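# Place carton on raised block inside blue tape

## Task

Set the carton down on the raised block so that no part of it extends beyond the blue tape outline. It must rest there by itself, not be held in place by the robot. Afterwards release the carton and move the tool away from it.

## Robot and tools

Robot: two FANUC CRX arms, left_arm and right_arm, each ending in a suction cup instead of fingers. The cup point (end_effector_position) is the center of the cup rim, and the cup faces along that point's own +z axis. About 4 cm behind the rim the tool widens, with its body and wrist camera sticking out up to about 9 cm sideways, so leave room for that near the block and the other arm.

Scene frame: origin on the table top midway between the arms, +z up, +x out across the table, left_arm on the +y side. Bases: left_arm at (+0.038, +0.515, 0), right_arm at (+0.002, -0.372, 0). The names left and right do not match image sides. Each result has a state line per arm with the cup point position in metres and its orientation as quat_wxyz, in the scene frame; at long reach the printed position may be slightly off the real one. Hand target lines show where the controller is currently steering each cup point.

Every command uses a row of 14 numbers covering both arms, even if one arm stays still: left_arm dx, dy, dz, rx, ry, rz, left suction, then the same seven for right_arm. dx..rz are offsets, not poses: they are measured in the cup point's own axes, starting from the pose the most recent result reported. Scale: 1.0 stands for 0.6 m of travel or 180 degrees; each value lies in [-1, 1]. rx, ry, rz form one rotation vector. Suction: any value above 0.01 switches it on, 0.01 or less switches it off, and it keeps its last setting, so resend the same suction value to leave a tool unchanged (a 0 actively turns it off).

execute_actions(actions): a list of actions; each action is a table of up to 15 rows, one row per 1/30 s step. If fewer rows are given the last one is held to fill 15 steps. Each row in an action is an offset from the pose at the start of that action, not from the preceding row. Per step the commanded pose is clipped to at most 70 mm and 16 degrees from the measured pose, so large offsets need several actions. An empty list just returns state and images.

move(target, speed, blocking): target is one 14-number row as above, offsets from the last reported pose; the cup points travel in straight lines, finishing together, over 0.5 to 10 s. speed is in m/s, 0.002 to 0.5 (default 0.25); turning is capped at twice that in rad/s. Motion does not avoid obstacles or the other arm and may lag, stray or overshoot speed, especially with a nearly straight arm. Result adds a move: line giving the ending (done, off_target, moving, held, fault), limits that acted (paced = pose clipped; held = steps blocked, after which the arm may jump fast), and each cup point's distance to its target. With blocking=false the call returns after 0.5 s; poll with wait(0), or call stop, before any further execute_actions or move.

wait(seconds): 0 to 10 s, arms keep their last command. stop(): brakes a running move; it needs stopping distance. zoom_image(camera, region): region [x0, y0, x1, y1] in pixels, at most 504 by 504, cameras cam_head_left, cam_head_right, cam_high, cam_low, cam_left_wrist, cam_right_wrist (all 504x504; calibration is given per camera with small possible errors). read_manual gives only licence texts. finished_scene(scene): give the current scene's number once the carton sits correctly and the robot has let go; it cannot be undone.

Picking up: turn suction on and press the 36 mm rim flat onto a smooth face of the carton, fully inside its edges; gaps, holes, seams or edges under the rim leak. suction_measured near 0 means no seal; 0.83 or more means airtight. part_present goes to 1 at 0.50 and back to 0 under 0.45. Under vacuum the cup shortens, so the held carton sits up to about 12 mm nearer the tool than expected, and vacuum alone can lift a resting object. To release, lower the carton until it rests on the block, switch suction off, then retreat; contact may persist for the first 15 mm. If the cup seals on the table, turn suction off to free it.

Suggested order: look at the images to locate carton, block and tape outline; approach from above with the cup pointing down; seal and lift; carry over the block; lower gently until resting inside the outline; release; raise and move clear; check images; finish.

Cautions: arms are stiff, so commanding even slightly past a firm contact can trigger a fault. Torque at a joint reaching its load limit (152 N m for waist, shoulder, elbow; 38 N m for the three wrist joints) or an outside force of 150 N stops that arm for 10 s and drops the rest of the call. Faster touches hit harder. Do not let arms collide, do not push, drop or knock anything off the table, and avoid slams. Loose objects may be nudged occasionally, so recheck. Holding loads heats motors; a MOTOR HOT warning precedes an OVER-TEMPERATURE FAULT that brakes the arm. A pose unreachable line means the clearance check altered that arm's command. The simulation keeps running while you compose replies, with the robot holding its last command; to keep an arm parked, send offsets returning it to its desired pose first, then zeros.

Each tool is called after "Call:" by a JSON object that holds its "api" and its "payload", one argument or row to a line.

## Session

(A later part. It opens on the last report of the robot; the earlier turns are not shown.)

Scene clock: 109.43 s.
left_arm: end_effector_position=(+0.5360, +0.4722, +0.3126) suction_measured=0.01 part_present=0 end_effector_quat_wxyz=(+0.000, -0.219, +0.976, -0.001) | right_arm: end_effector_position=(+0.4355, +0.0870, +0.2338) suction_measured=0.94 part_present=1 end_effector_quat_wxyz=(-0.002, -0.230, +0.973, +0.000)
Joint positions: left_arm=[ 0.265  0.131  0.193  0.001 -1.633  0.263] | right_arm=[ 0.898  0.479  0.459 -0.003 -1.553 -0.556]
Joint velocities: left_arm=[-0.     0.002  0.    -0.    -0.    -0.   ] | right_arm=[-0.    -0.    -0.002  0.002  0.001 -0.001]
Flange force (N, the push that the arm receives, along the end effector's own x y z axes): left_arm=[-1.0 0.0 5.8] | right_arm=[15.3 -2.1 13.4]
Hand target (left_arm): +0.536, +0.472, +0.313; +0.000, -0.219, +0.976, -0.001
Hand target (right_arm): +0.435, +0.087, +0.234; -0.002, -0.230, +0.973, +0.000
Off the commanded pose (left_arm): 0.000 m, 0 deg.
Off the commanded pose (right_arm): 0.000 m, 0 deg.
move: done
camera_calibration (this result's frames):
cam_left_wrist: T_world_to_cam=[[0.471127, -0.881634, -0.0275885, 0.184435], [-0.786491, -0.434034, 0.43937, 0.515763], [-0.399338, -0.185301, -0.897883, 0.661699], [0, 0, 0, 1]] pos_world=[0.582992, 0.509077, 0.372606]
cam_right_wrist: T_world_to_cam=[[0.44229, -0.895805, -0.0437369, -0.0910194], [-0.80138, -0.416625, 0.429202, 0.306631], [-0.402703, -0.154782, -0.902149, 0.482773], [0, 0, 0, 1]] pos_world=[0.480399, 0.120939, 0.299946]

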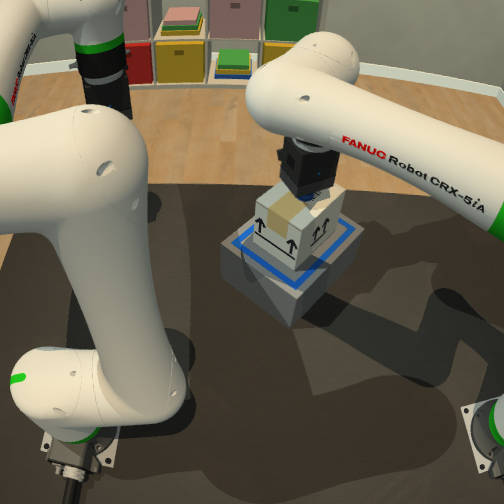

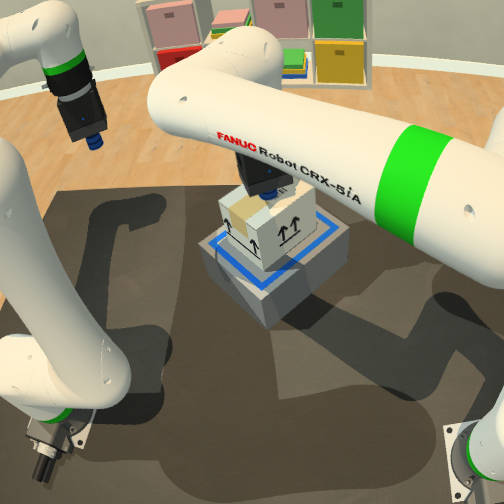

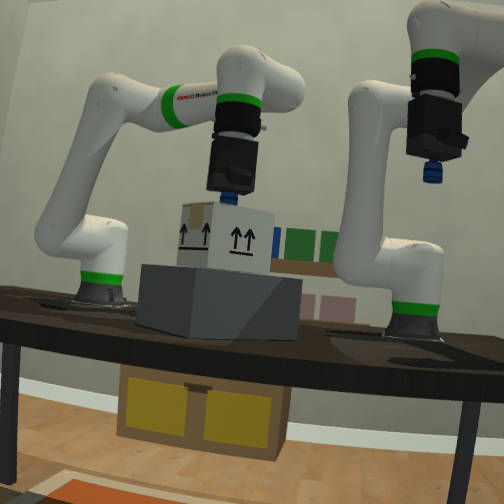

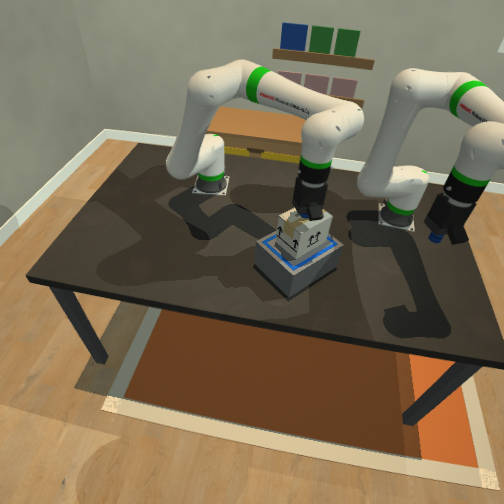

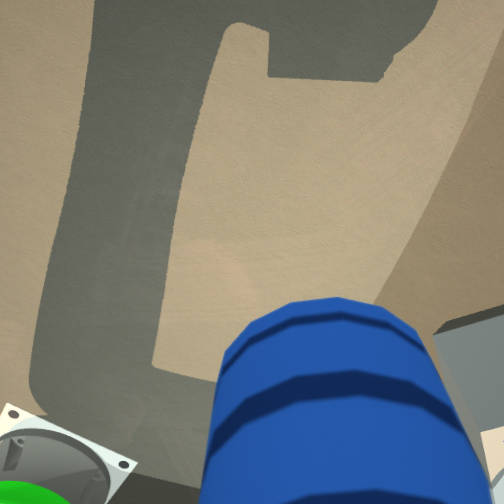

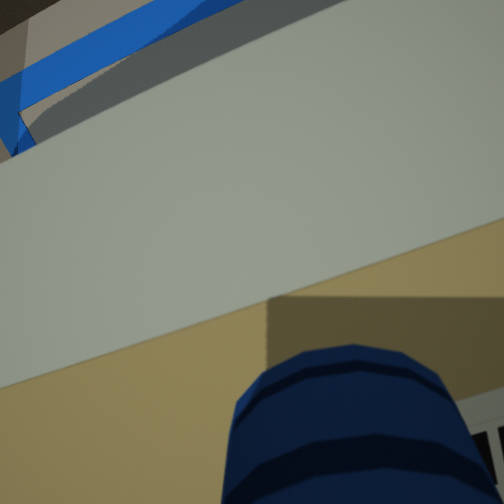

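Call:
{"api": "move", "payload": {
  "target": [0,0,0,0,0,0,0, 0,0,0.007,0,0,0,1],
  "speed": 0.015
}}

Call:
{"api": "zoom_image", "payload": {
  "camera": "cam_high",
  "region": [130, 150, 330, 350]
}}

Scene clock: 120.20 s.
left_arm: end_effector_position=(+0.5360, +0.4722, +0.3126) suction_measured=0.01 part_present=0 end_effector_quat_wxyz=(+0.000, -0.219, +0.976, -0.001) | right_arm: end_effector_position=(+0.4354, +0.0870, +0.2297) suction_measured=0.94 part_present=1 end_effector_quat_wxyz=(-0.002, -0.230, +0.973, +0.000)
Joint positions: left_arm=[ 0.265  0.131  0.193  0.001 -1.633  0.263] | right_arm=[ 0.898  0.479  0.45  -0.003 -1.543 -0.556]
Joint velocities: left_arm=[-0.001 -0.     0.    -0.001  0.    -0.   ] | right_arm=[-0.     0.002 -0.     0.001  0.001  0.   ]
Flange force (N, the push that the arm receives, along the end effector's own x y z axes): left_arm=[-1.3 0.7 5.9] | right_arm=[15.9 0.6 -10.7]
Hand target (left_arm): +0.536, +0.472, +0.313; +0.000, -0.219, +0.976, -0.001
Hand target (right_arm): +0.435, +0.087, +0.230; -0.002, -0.230, +0.973, +0.000
Off the commanded pose (left_arm): 0.000 m, 0 deg.
Off the commanded pose (right_arm): 0.000 m, 0 deg.
move: done
camera_calibration (this result's frames):
cam_left_wrist: T_world_to_cam=[[0.471128, -0.881633, -0.0275886, 0.184435], [-0.786491, -0.434034, 0.43937, 0.515763], [-0.399338, -0.185301, -0.897883, 0.661699], [0, 0, 0, 1]] pos_world=[0.582992, 0.509077, 0.372606]
cam_right_wrist: T_world_to_cam=[[0.442289, -0.895791, -0.0440419, -0.0911045], [-0.801323, -0.416748, 0.429189, 0.308328], [-0.402818, -0.154534, -0.90214, 0.479105], [0, 0, 0, 1]] pos_world=[0.480357, 0.120922, 0.295876]

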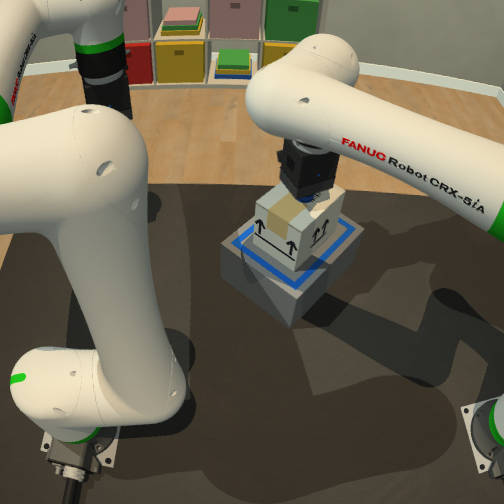

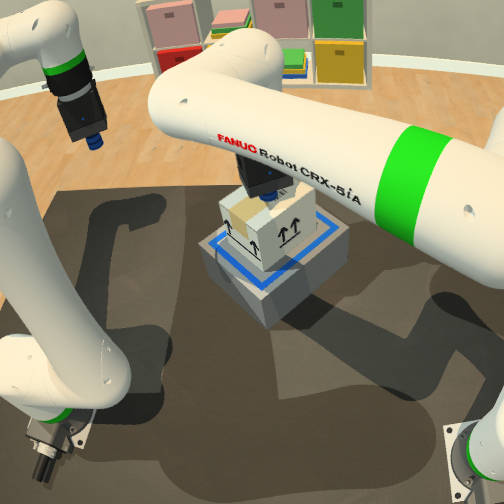

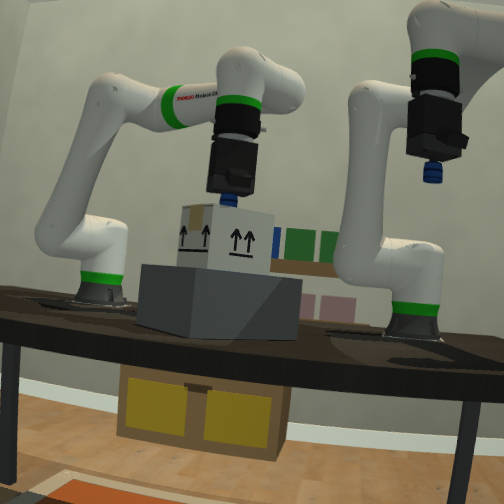

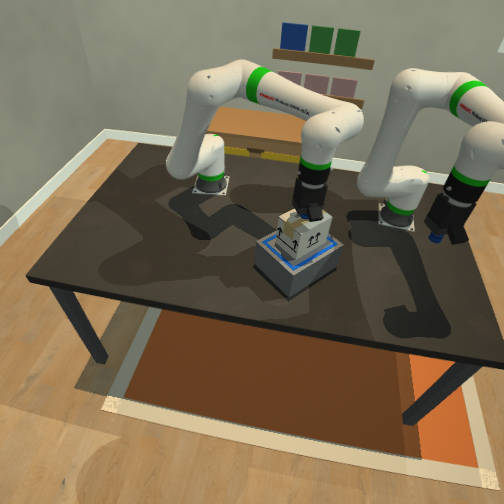

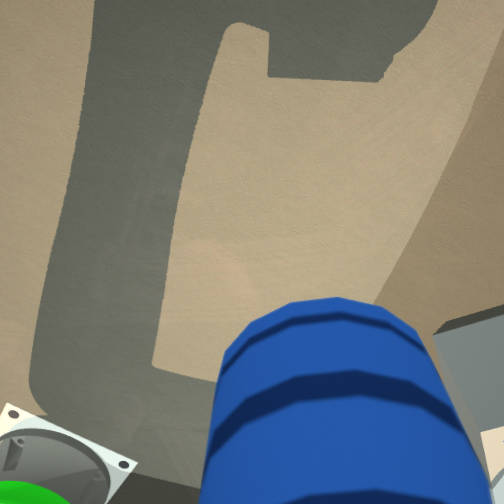

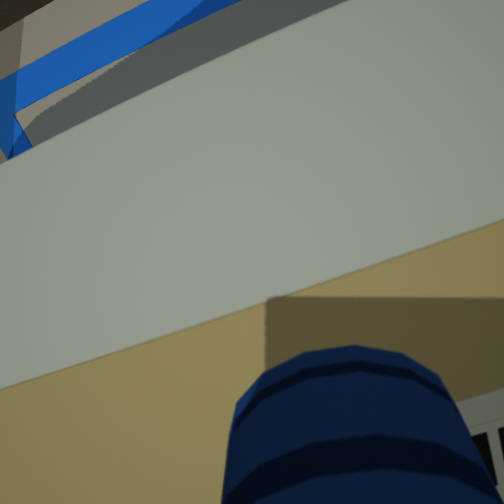

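Region (130, 150, 330, 350) of cam_high's 504x504 image, scaled by 2.520, with more detail than that image has.

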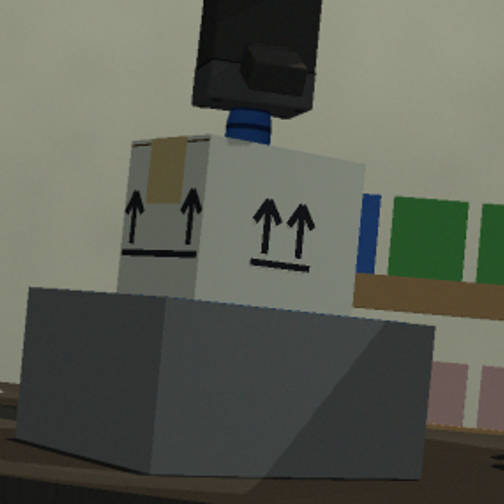

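Call:
{"api": "execute_actions", "payload": {
  "actions": [
    [[0,0,0,0,0,0,0,0,0,0,0,0,0,0]],
    [[0,0,0,0,0,0,0,0,0,0,0,0,0,0]]
  ]
}}

Call:
{"api": "move", "payload": {
  "target": [0,0,0,0,0,0,0, 0,0,-0.12,0,0,0,0],
  "speed": 0.2
}}

Call:
{"api": "move", "payload": {
  "target": [0,0,0,0,0,0,0, 0.22,-0.45,-0.03,0,0,0,0],
  "speed": 0.4
}}

Call:
{"api": "zoom_image", "payload": {
  "camera": "cam_low",
  "region": [240, 180, 360, 300]
}}

Call:
{"api": "zoom_image", "payload": {
  "camera": "cam_head_left",
  "region": [200, 150, 380, 330]
}}

Scene clock: 131.83 s.
left_arm: end_effector_position=(+0.5360, +0.4722, +0.3126) suction_measured=0.01 part_present=0 end_effector_quat_wxyz=(+0.000, -0.219, +0.976, -0.001) | right_arm: end_effector_position=(+0.4355, +0.0870, +0.2297) suction_measured=0.00 part_present=0 end_effector_quat_wxyz=(-0.002, -0.230, +0.973, +0.000)
Joint positions: left_arm=[ 0.265  0.131  0.193  0.001 -1.633  0.263] | right_arm=[ 0.898  0.479  0.45  -0.003 -1.543 -0.556]
Joint velocities: left_arm=[-0.    -0.    -0.     0.     0.001  0.001] | right_arm=[ 0.     0.    -0.001  0.001  0.    -0.002]
Flange force (N, the push that the arm receives, along the end effector's own x y z axes): left_arm=[-0.6 0.6 6.0] | right_arm=[25.6 -1.4 -25.7]
Flange force at the end of the 1st action (N, along the end effector's axes at the end of the call): left_arm=[-0.8 1.2 5.8] | right_arm=[19.4 2.3 -28.0]
Hand target (left_arm): +0.536, +0.472, +0.313; +0.000, -0.219, +0.976, -0.001
Hand target (right_arm): +0.435, +0.087, +0.230; -0.002, -0.230, +0.973, +0.000
Off the commanded pose (left_arm): 0.000 m, 0 deg.
Off the commanded pose (right_arm): 0.000 m, 0 deg.
camera_calibration (this result's frames):
cam_left_wrist: T_world_to_cam=[[0.471127, -0.881634, -0.0275886, 0.184435], [-0.786491, -0.434034, 0.43937, 0.515763], [-0.399338, -0.185301, -0.897882, 0.661699], [0, 0, 0, 1]] pos_world=[0.582992, 0.509077, 0.372606]
cam_right_wrist: T_world_to_cam=[[0.442268, -0.895813, -0.0438028, -0.0911821], [-0.801428, -0.416651, 0.429086, 0.308441], [-0.402631, -0.154666, -0.902201, 0.479035], [0, 0, 0, 1]] pos_world=[0.480395, 0.120921, 0.295843]

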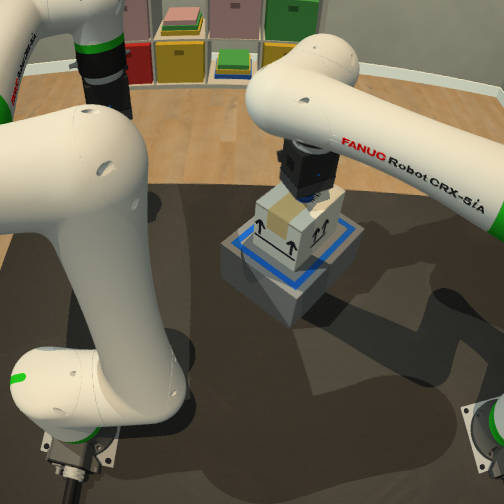

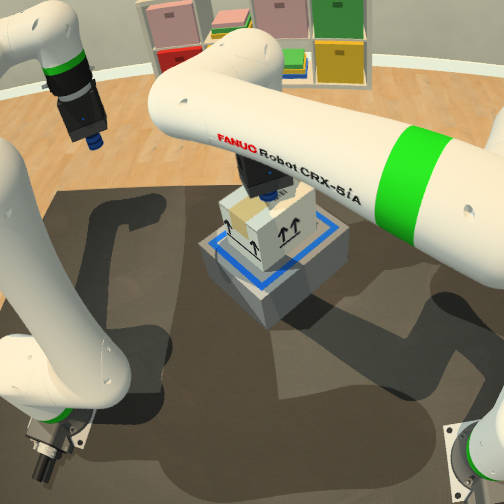

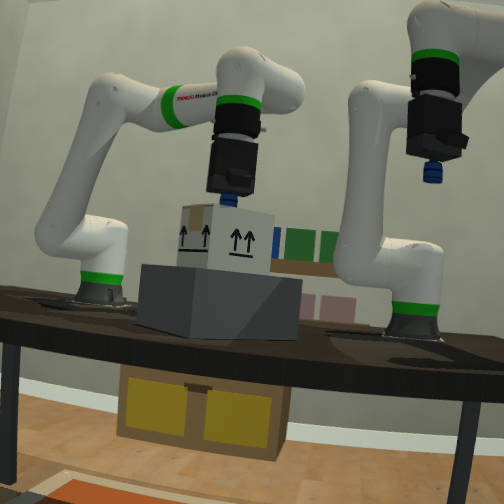

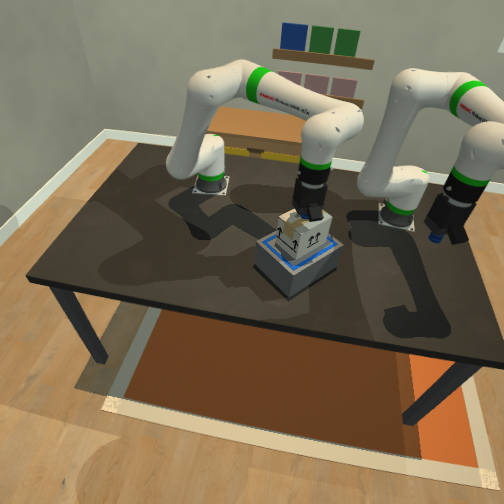

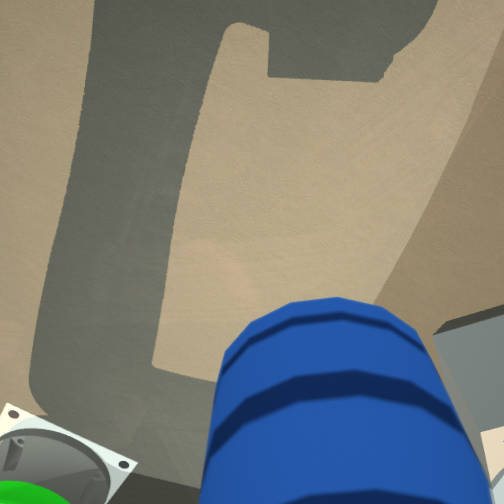

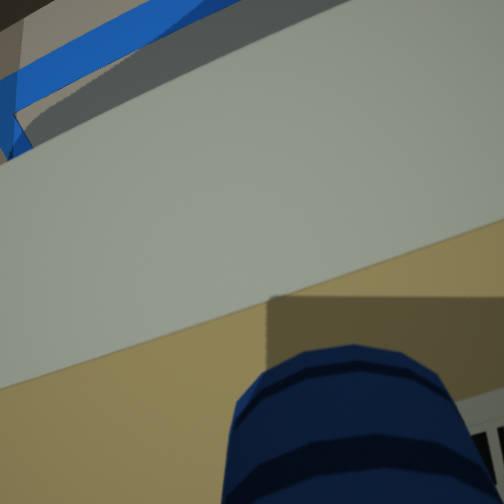

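Scene clock: 132.63 s.
left_arm: end_effector_position=(+0.5360, +0.4722, +0.3126) suction_measured=0.01 part_present=0 end_effector_quat_wxyz=(+0.000, -0.219, +0.976, -0.001) | right_arm: end_effector_position=(+0.4355, +0.0870, +0.3017) suction_measured=0.00 part_present=0 end_effector_quat_wxyz=(-0.001, -0.230, +0.973, +0.000)
Joint positions: left_arm=[ 0.265  0.131  0.193  0.001 -1.633  0.263] | right_arm=[ 0.899  0.491  0.634 -0.002 -1.716 -0.556]
Joint velocities: left_arm=[ 0.001 -0.    -0.     0.    -0.001  0.   ] | right_arm=[-0.002 -0.001  0.002 -0.005 -0.002  0.001]
Flange force (N, the push that the arm receives, along the end effector's own x y z axes): left_arm=[-1.5 0.8 5.2] | right_arm=[11.3 -0.1 3.8]
Hand target (left_arm): +0.536, +0.472, +0.313; +0.000, -0.219, +0.976, -0.001
Hand target (right_arm): +0.435, +0.087, +0.302; -0.002, -0.230, +0.973, +0.000
Off the commanded pose (left_arm): 0.000 m, 0 deg.
Off the commanded pose (right_arm): 0.000 m, 0 deg.
move: done
camera_calibration (this result's frames):
cam_left_wrist: T_world_to_cam=[[0.471127, -0.881634, -0.0275886, 0.184435], [-0.786491, -0.434034, 0.43937, 0.515763], [-0.399338, -0.185301, -0.897883, 0.661699], [0, 0, 0, 1]] pos_world=[0.582992, 0.509077, 0.372606]
cam_right_wrist: T_world_to_cam=[[0.442621, -0.895667, -0.0432064, -0.0884145], [-0.801532, -0.416785, 0.428761, 0.277723], [-0.402035, -0.155148, -0.902384, 0.543893], [0, 0, 0, 1]] pos_world=[0.480402, 0.120944, 0.367903]

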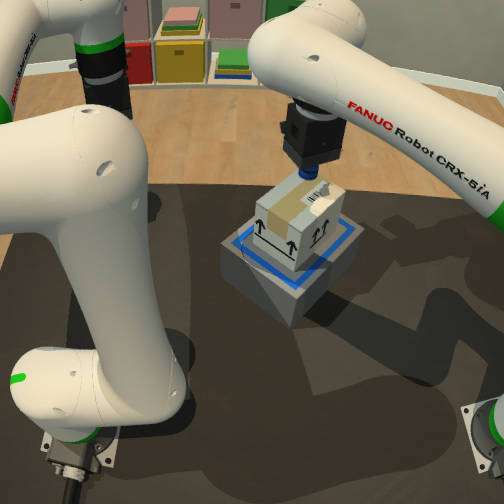

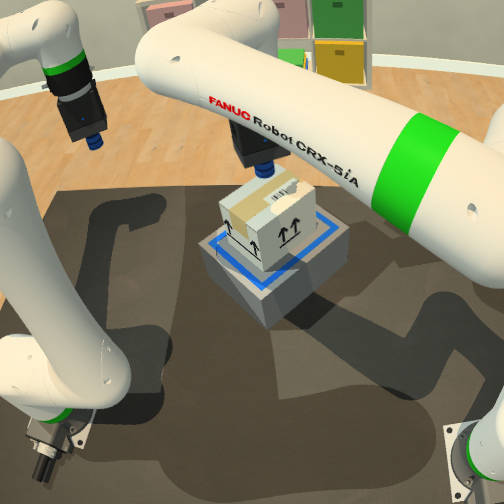

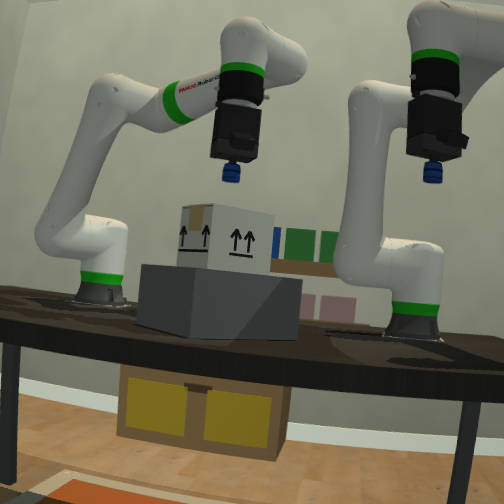

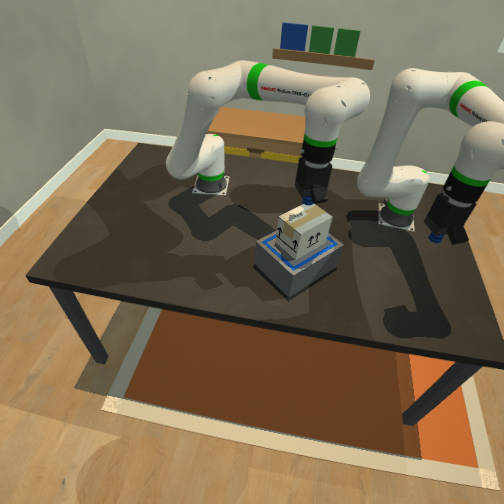

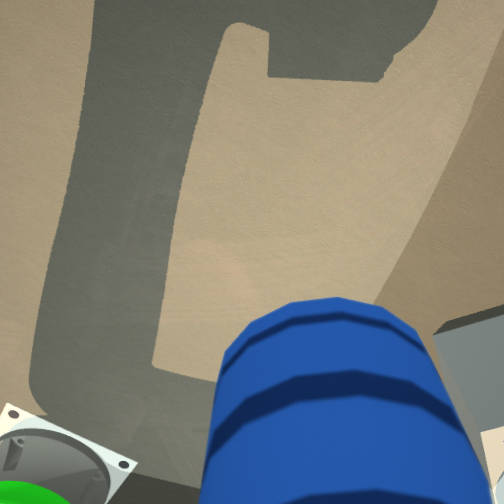

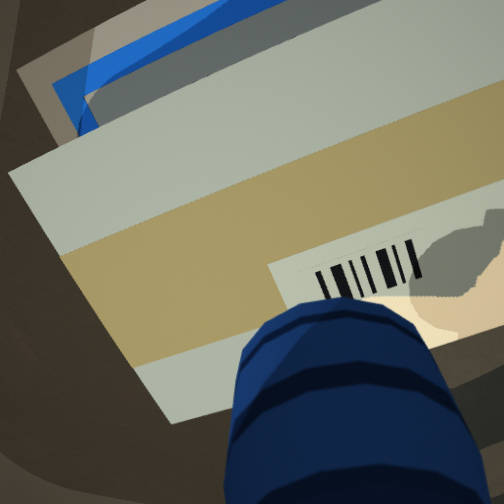

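Scene clock: 133.90 s.
left_arm: end_effector_position=(+0.5360, +0.4722, +0.3126) suction_measured=0.01 part_present=0 end_effector_quat_wxyz=(+0.000, -0.219, +0.976, -0.001) | right_arm: end_effector_position=(+0.4387, -0.2132, +0.3201) suction_measured=0.00 part_present=0 end_effector_quat_wxyz=(-0.001, -0.230, +0.973, +0.001)
Joint positions: left_arm=[ 0.265  0.131  0.193  0.001 -1.633  0.263] | right_arm=[ 0.509  0.045  0.119 -0.002 -1.647 -0.167]
Joint velocities: left_arm=[-0.001 -0.002  0.    -0.     0.     0.   ] | right_arm=[-0.002 -0.002 -0.001 -0.002 -0.     0.002]
Flange force (N, the push that the arm receives, along the end effector's own x y z axes): left_arm=[-0.9 0.3 5.4] | right_arm=[2.4 4.1 -0.2]
Hand target (left_arm): +0.536, +0.472, +0.313; +0.000, -0.219, +0.976, -0.001
Hand target (right_arm): +0.439, -0.213, +0.320; -0.001, -0.230, +0.973, +0.001
Off the commanded pose (left_arm): 0.000 m, 0 deg.
Off the commanded pose (right_arm): 0.000 m, 0 deg.
move: done
camera_calibration (this result's frames):
cam_left_wrist: T_world_to_cam=[[0.471128, -0.881634, -0.0275885, 0.184435], [-0.786491, -0.434034, 0.43937, 0.515763], [-0.399337, -0.185301, -0.897883, 0.661699], [0, 0, 0, 1]] pos_world=[0.582992, 0.509077, 0.372606]
cam_right_wrist: T_world_to_cam=[[0.442477, -0.895685, -0.0442979, -0.357498], [-0.8016, -0.417178, 0.428252, 0.14733], [-0.402059, -0.153983, -0.902573, 0.515452], [0, 0, 0, 1]] pos_world=[0.483527, -0.179372, 0.386302]

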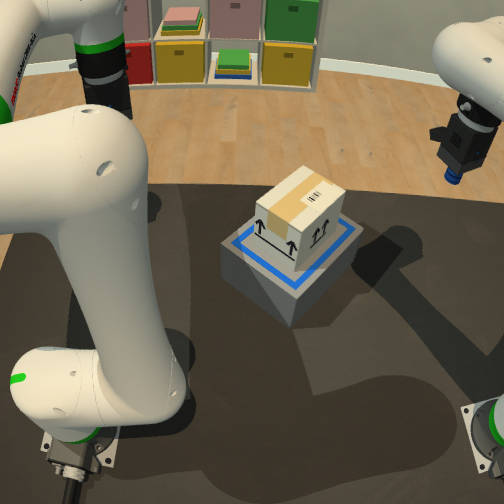

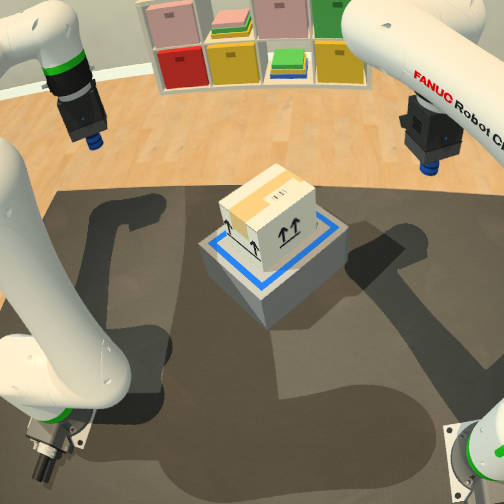

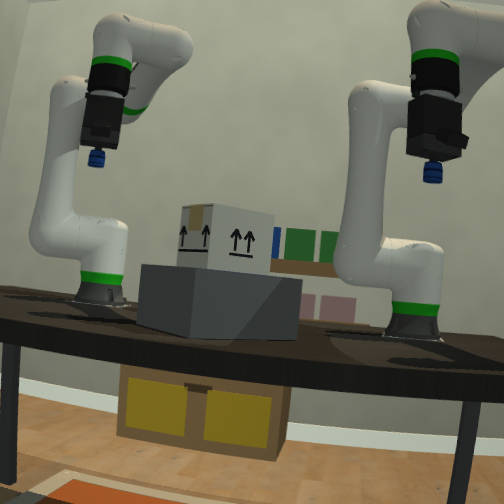

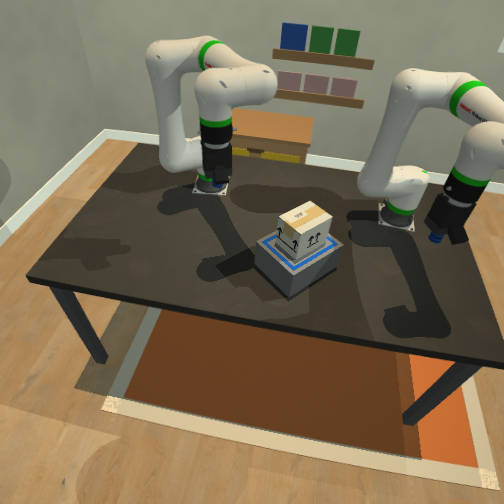

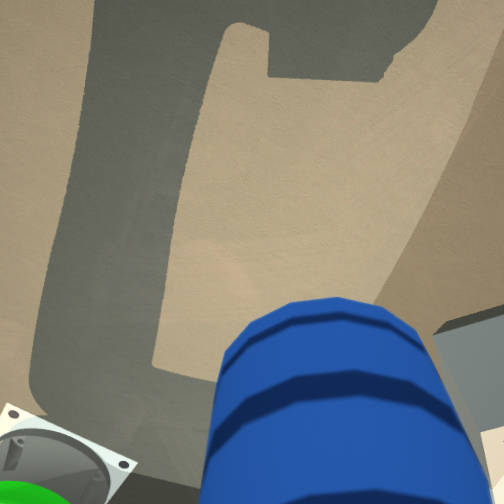

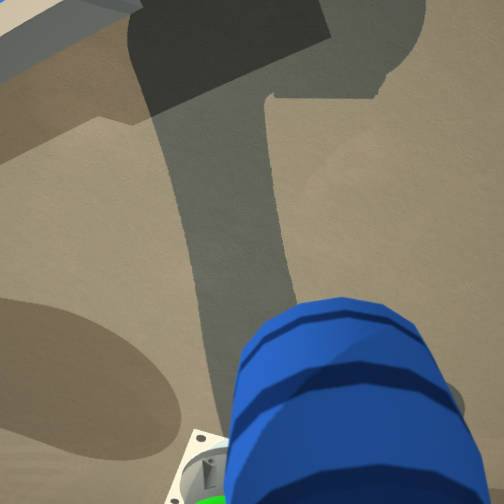

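Region (240, 180, 360, 300) of cam_low's 504x504 image, scaled by 4.200, with more detail than that image has.

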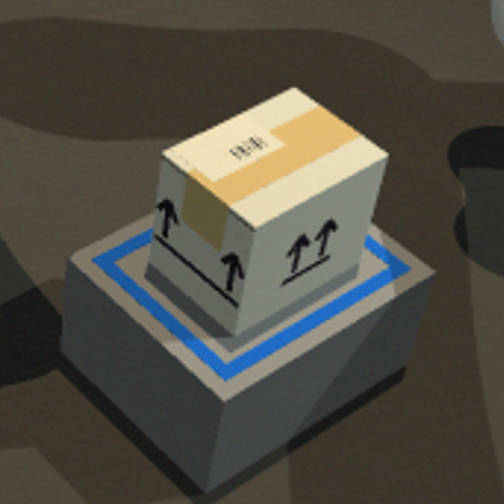

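Region (200, 150, 380, 330) of cam_head_left's 504x504 image, scaled by 2.800, with more detail than that image has.

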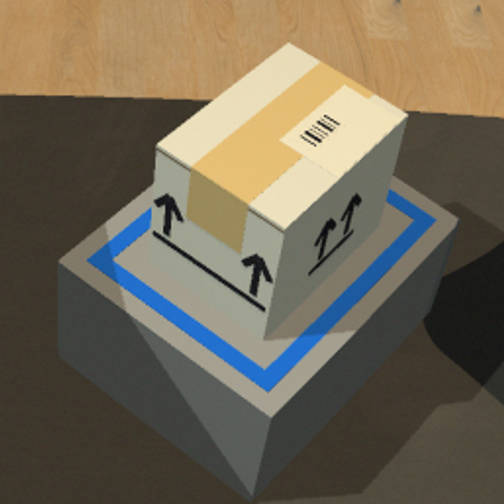

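Call:
{"api": "finished_scene", "payload": {
  "scene": 2
}}

The scene is finished: the task was done.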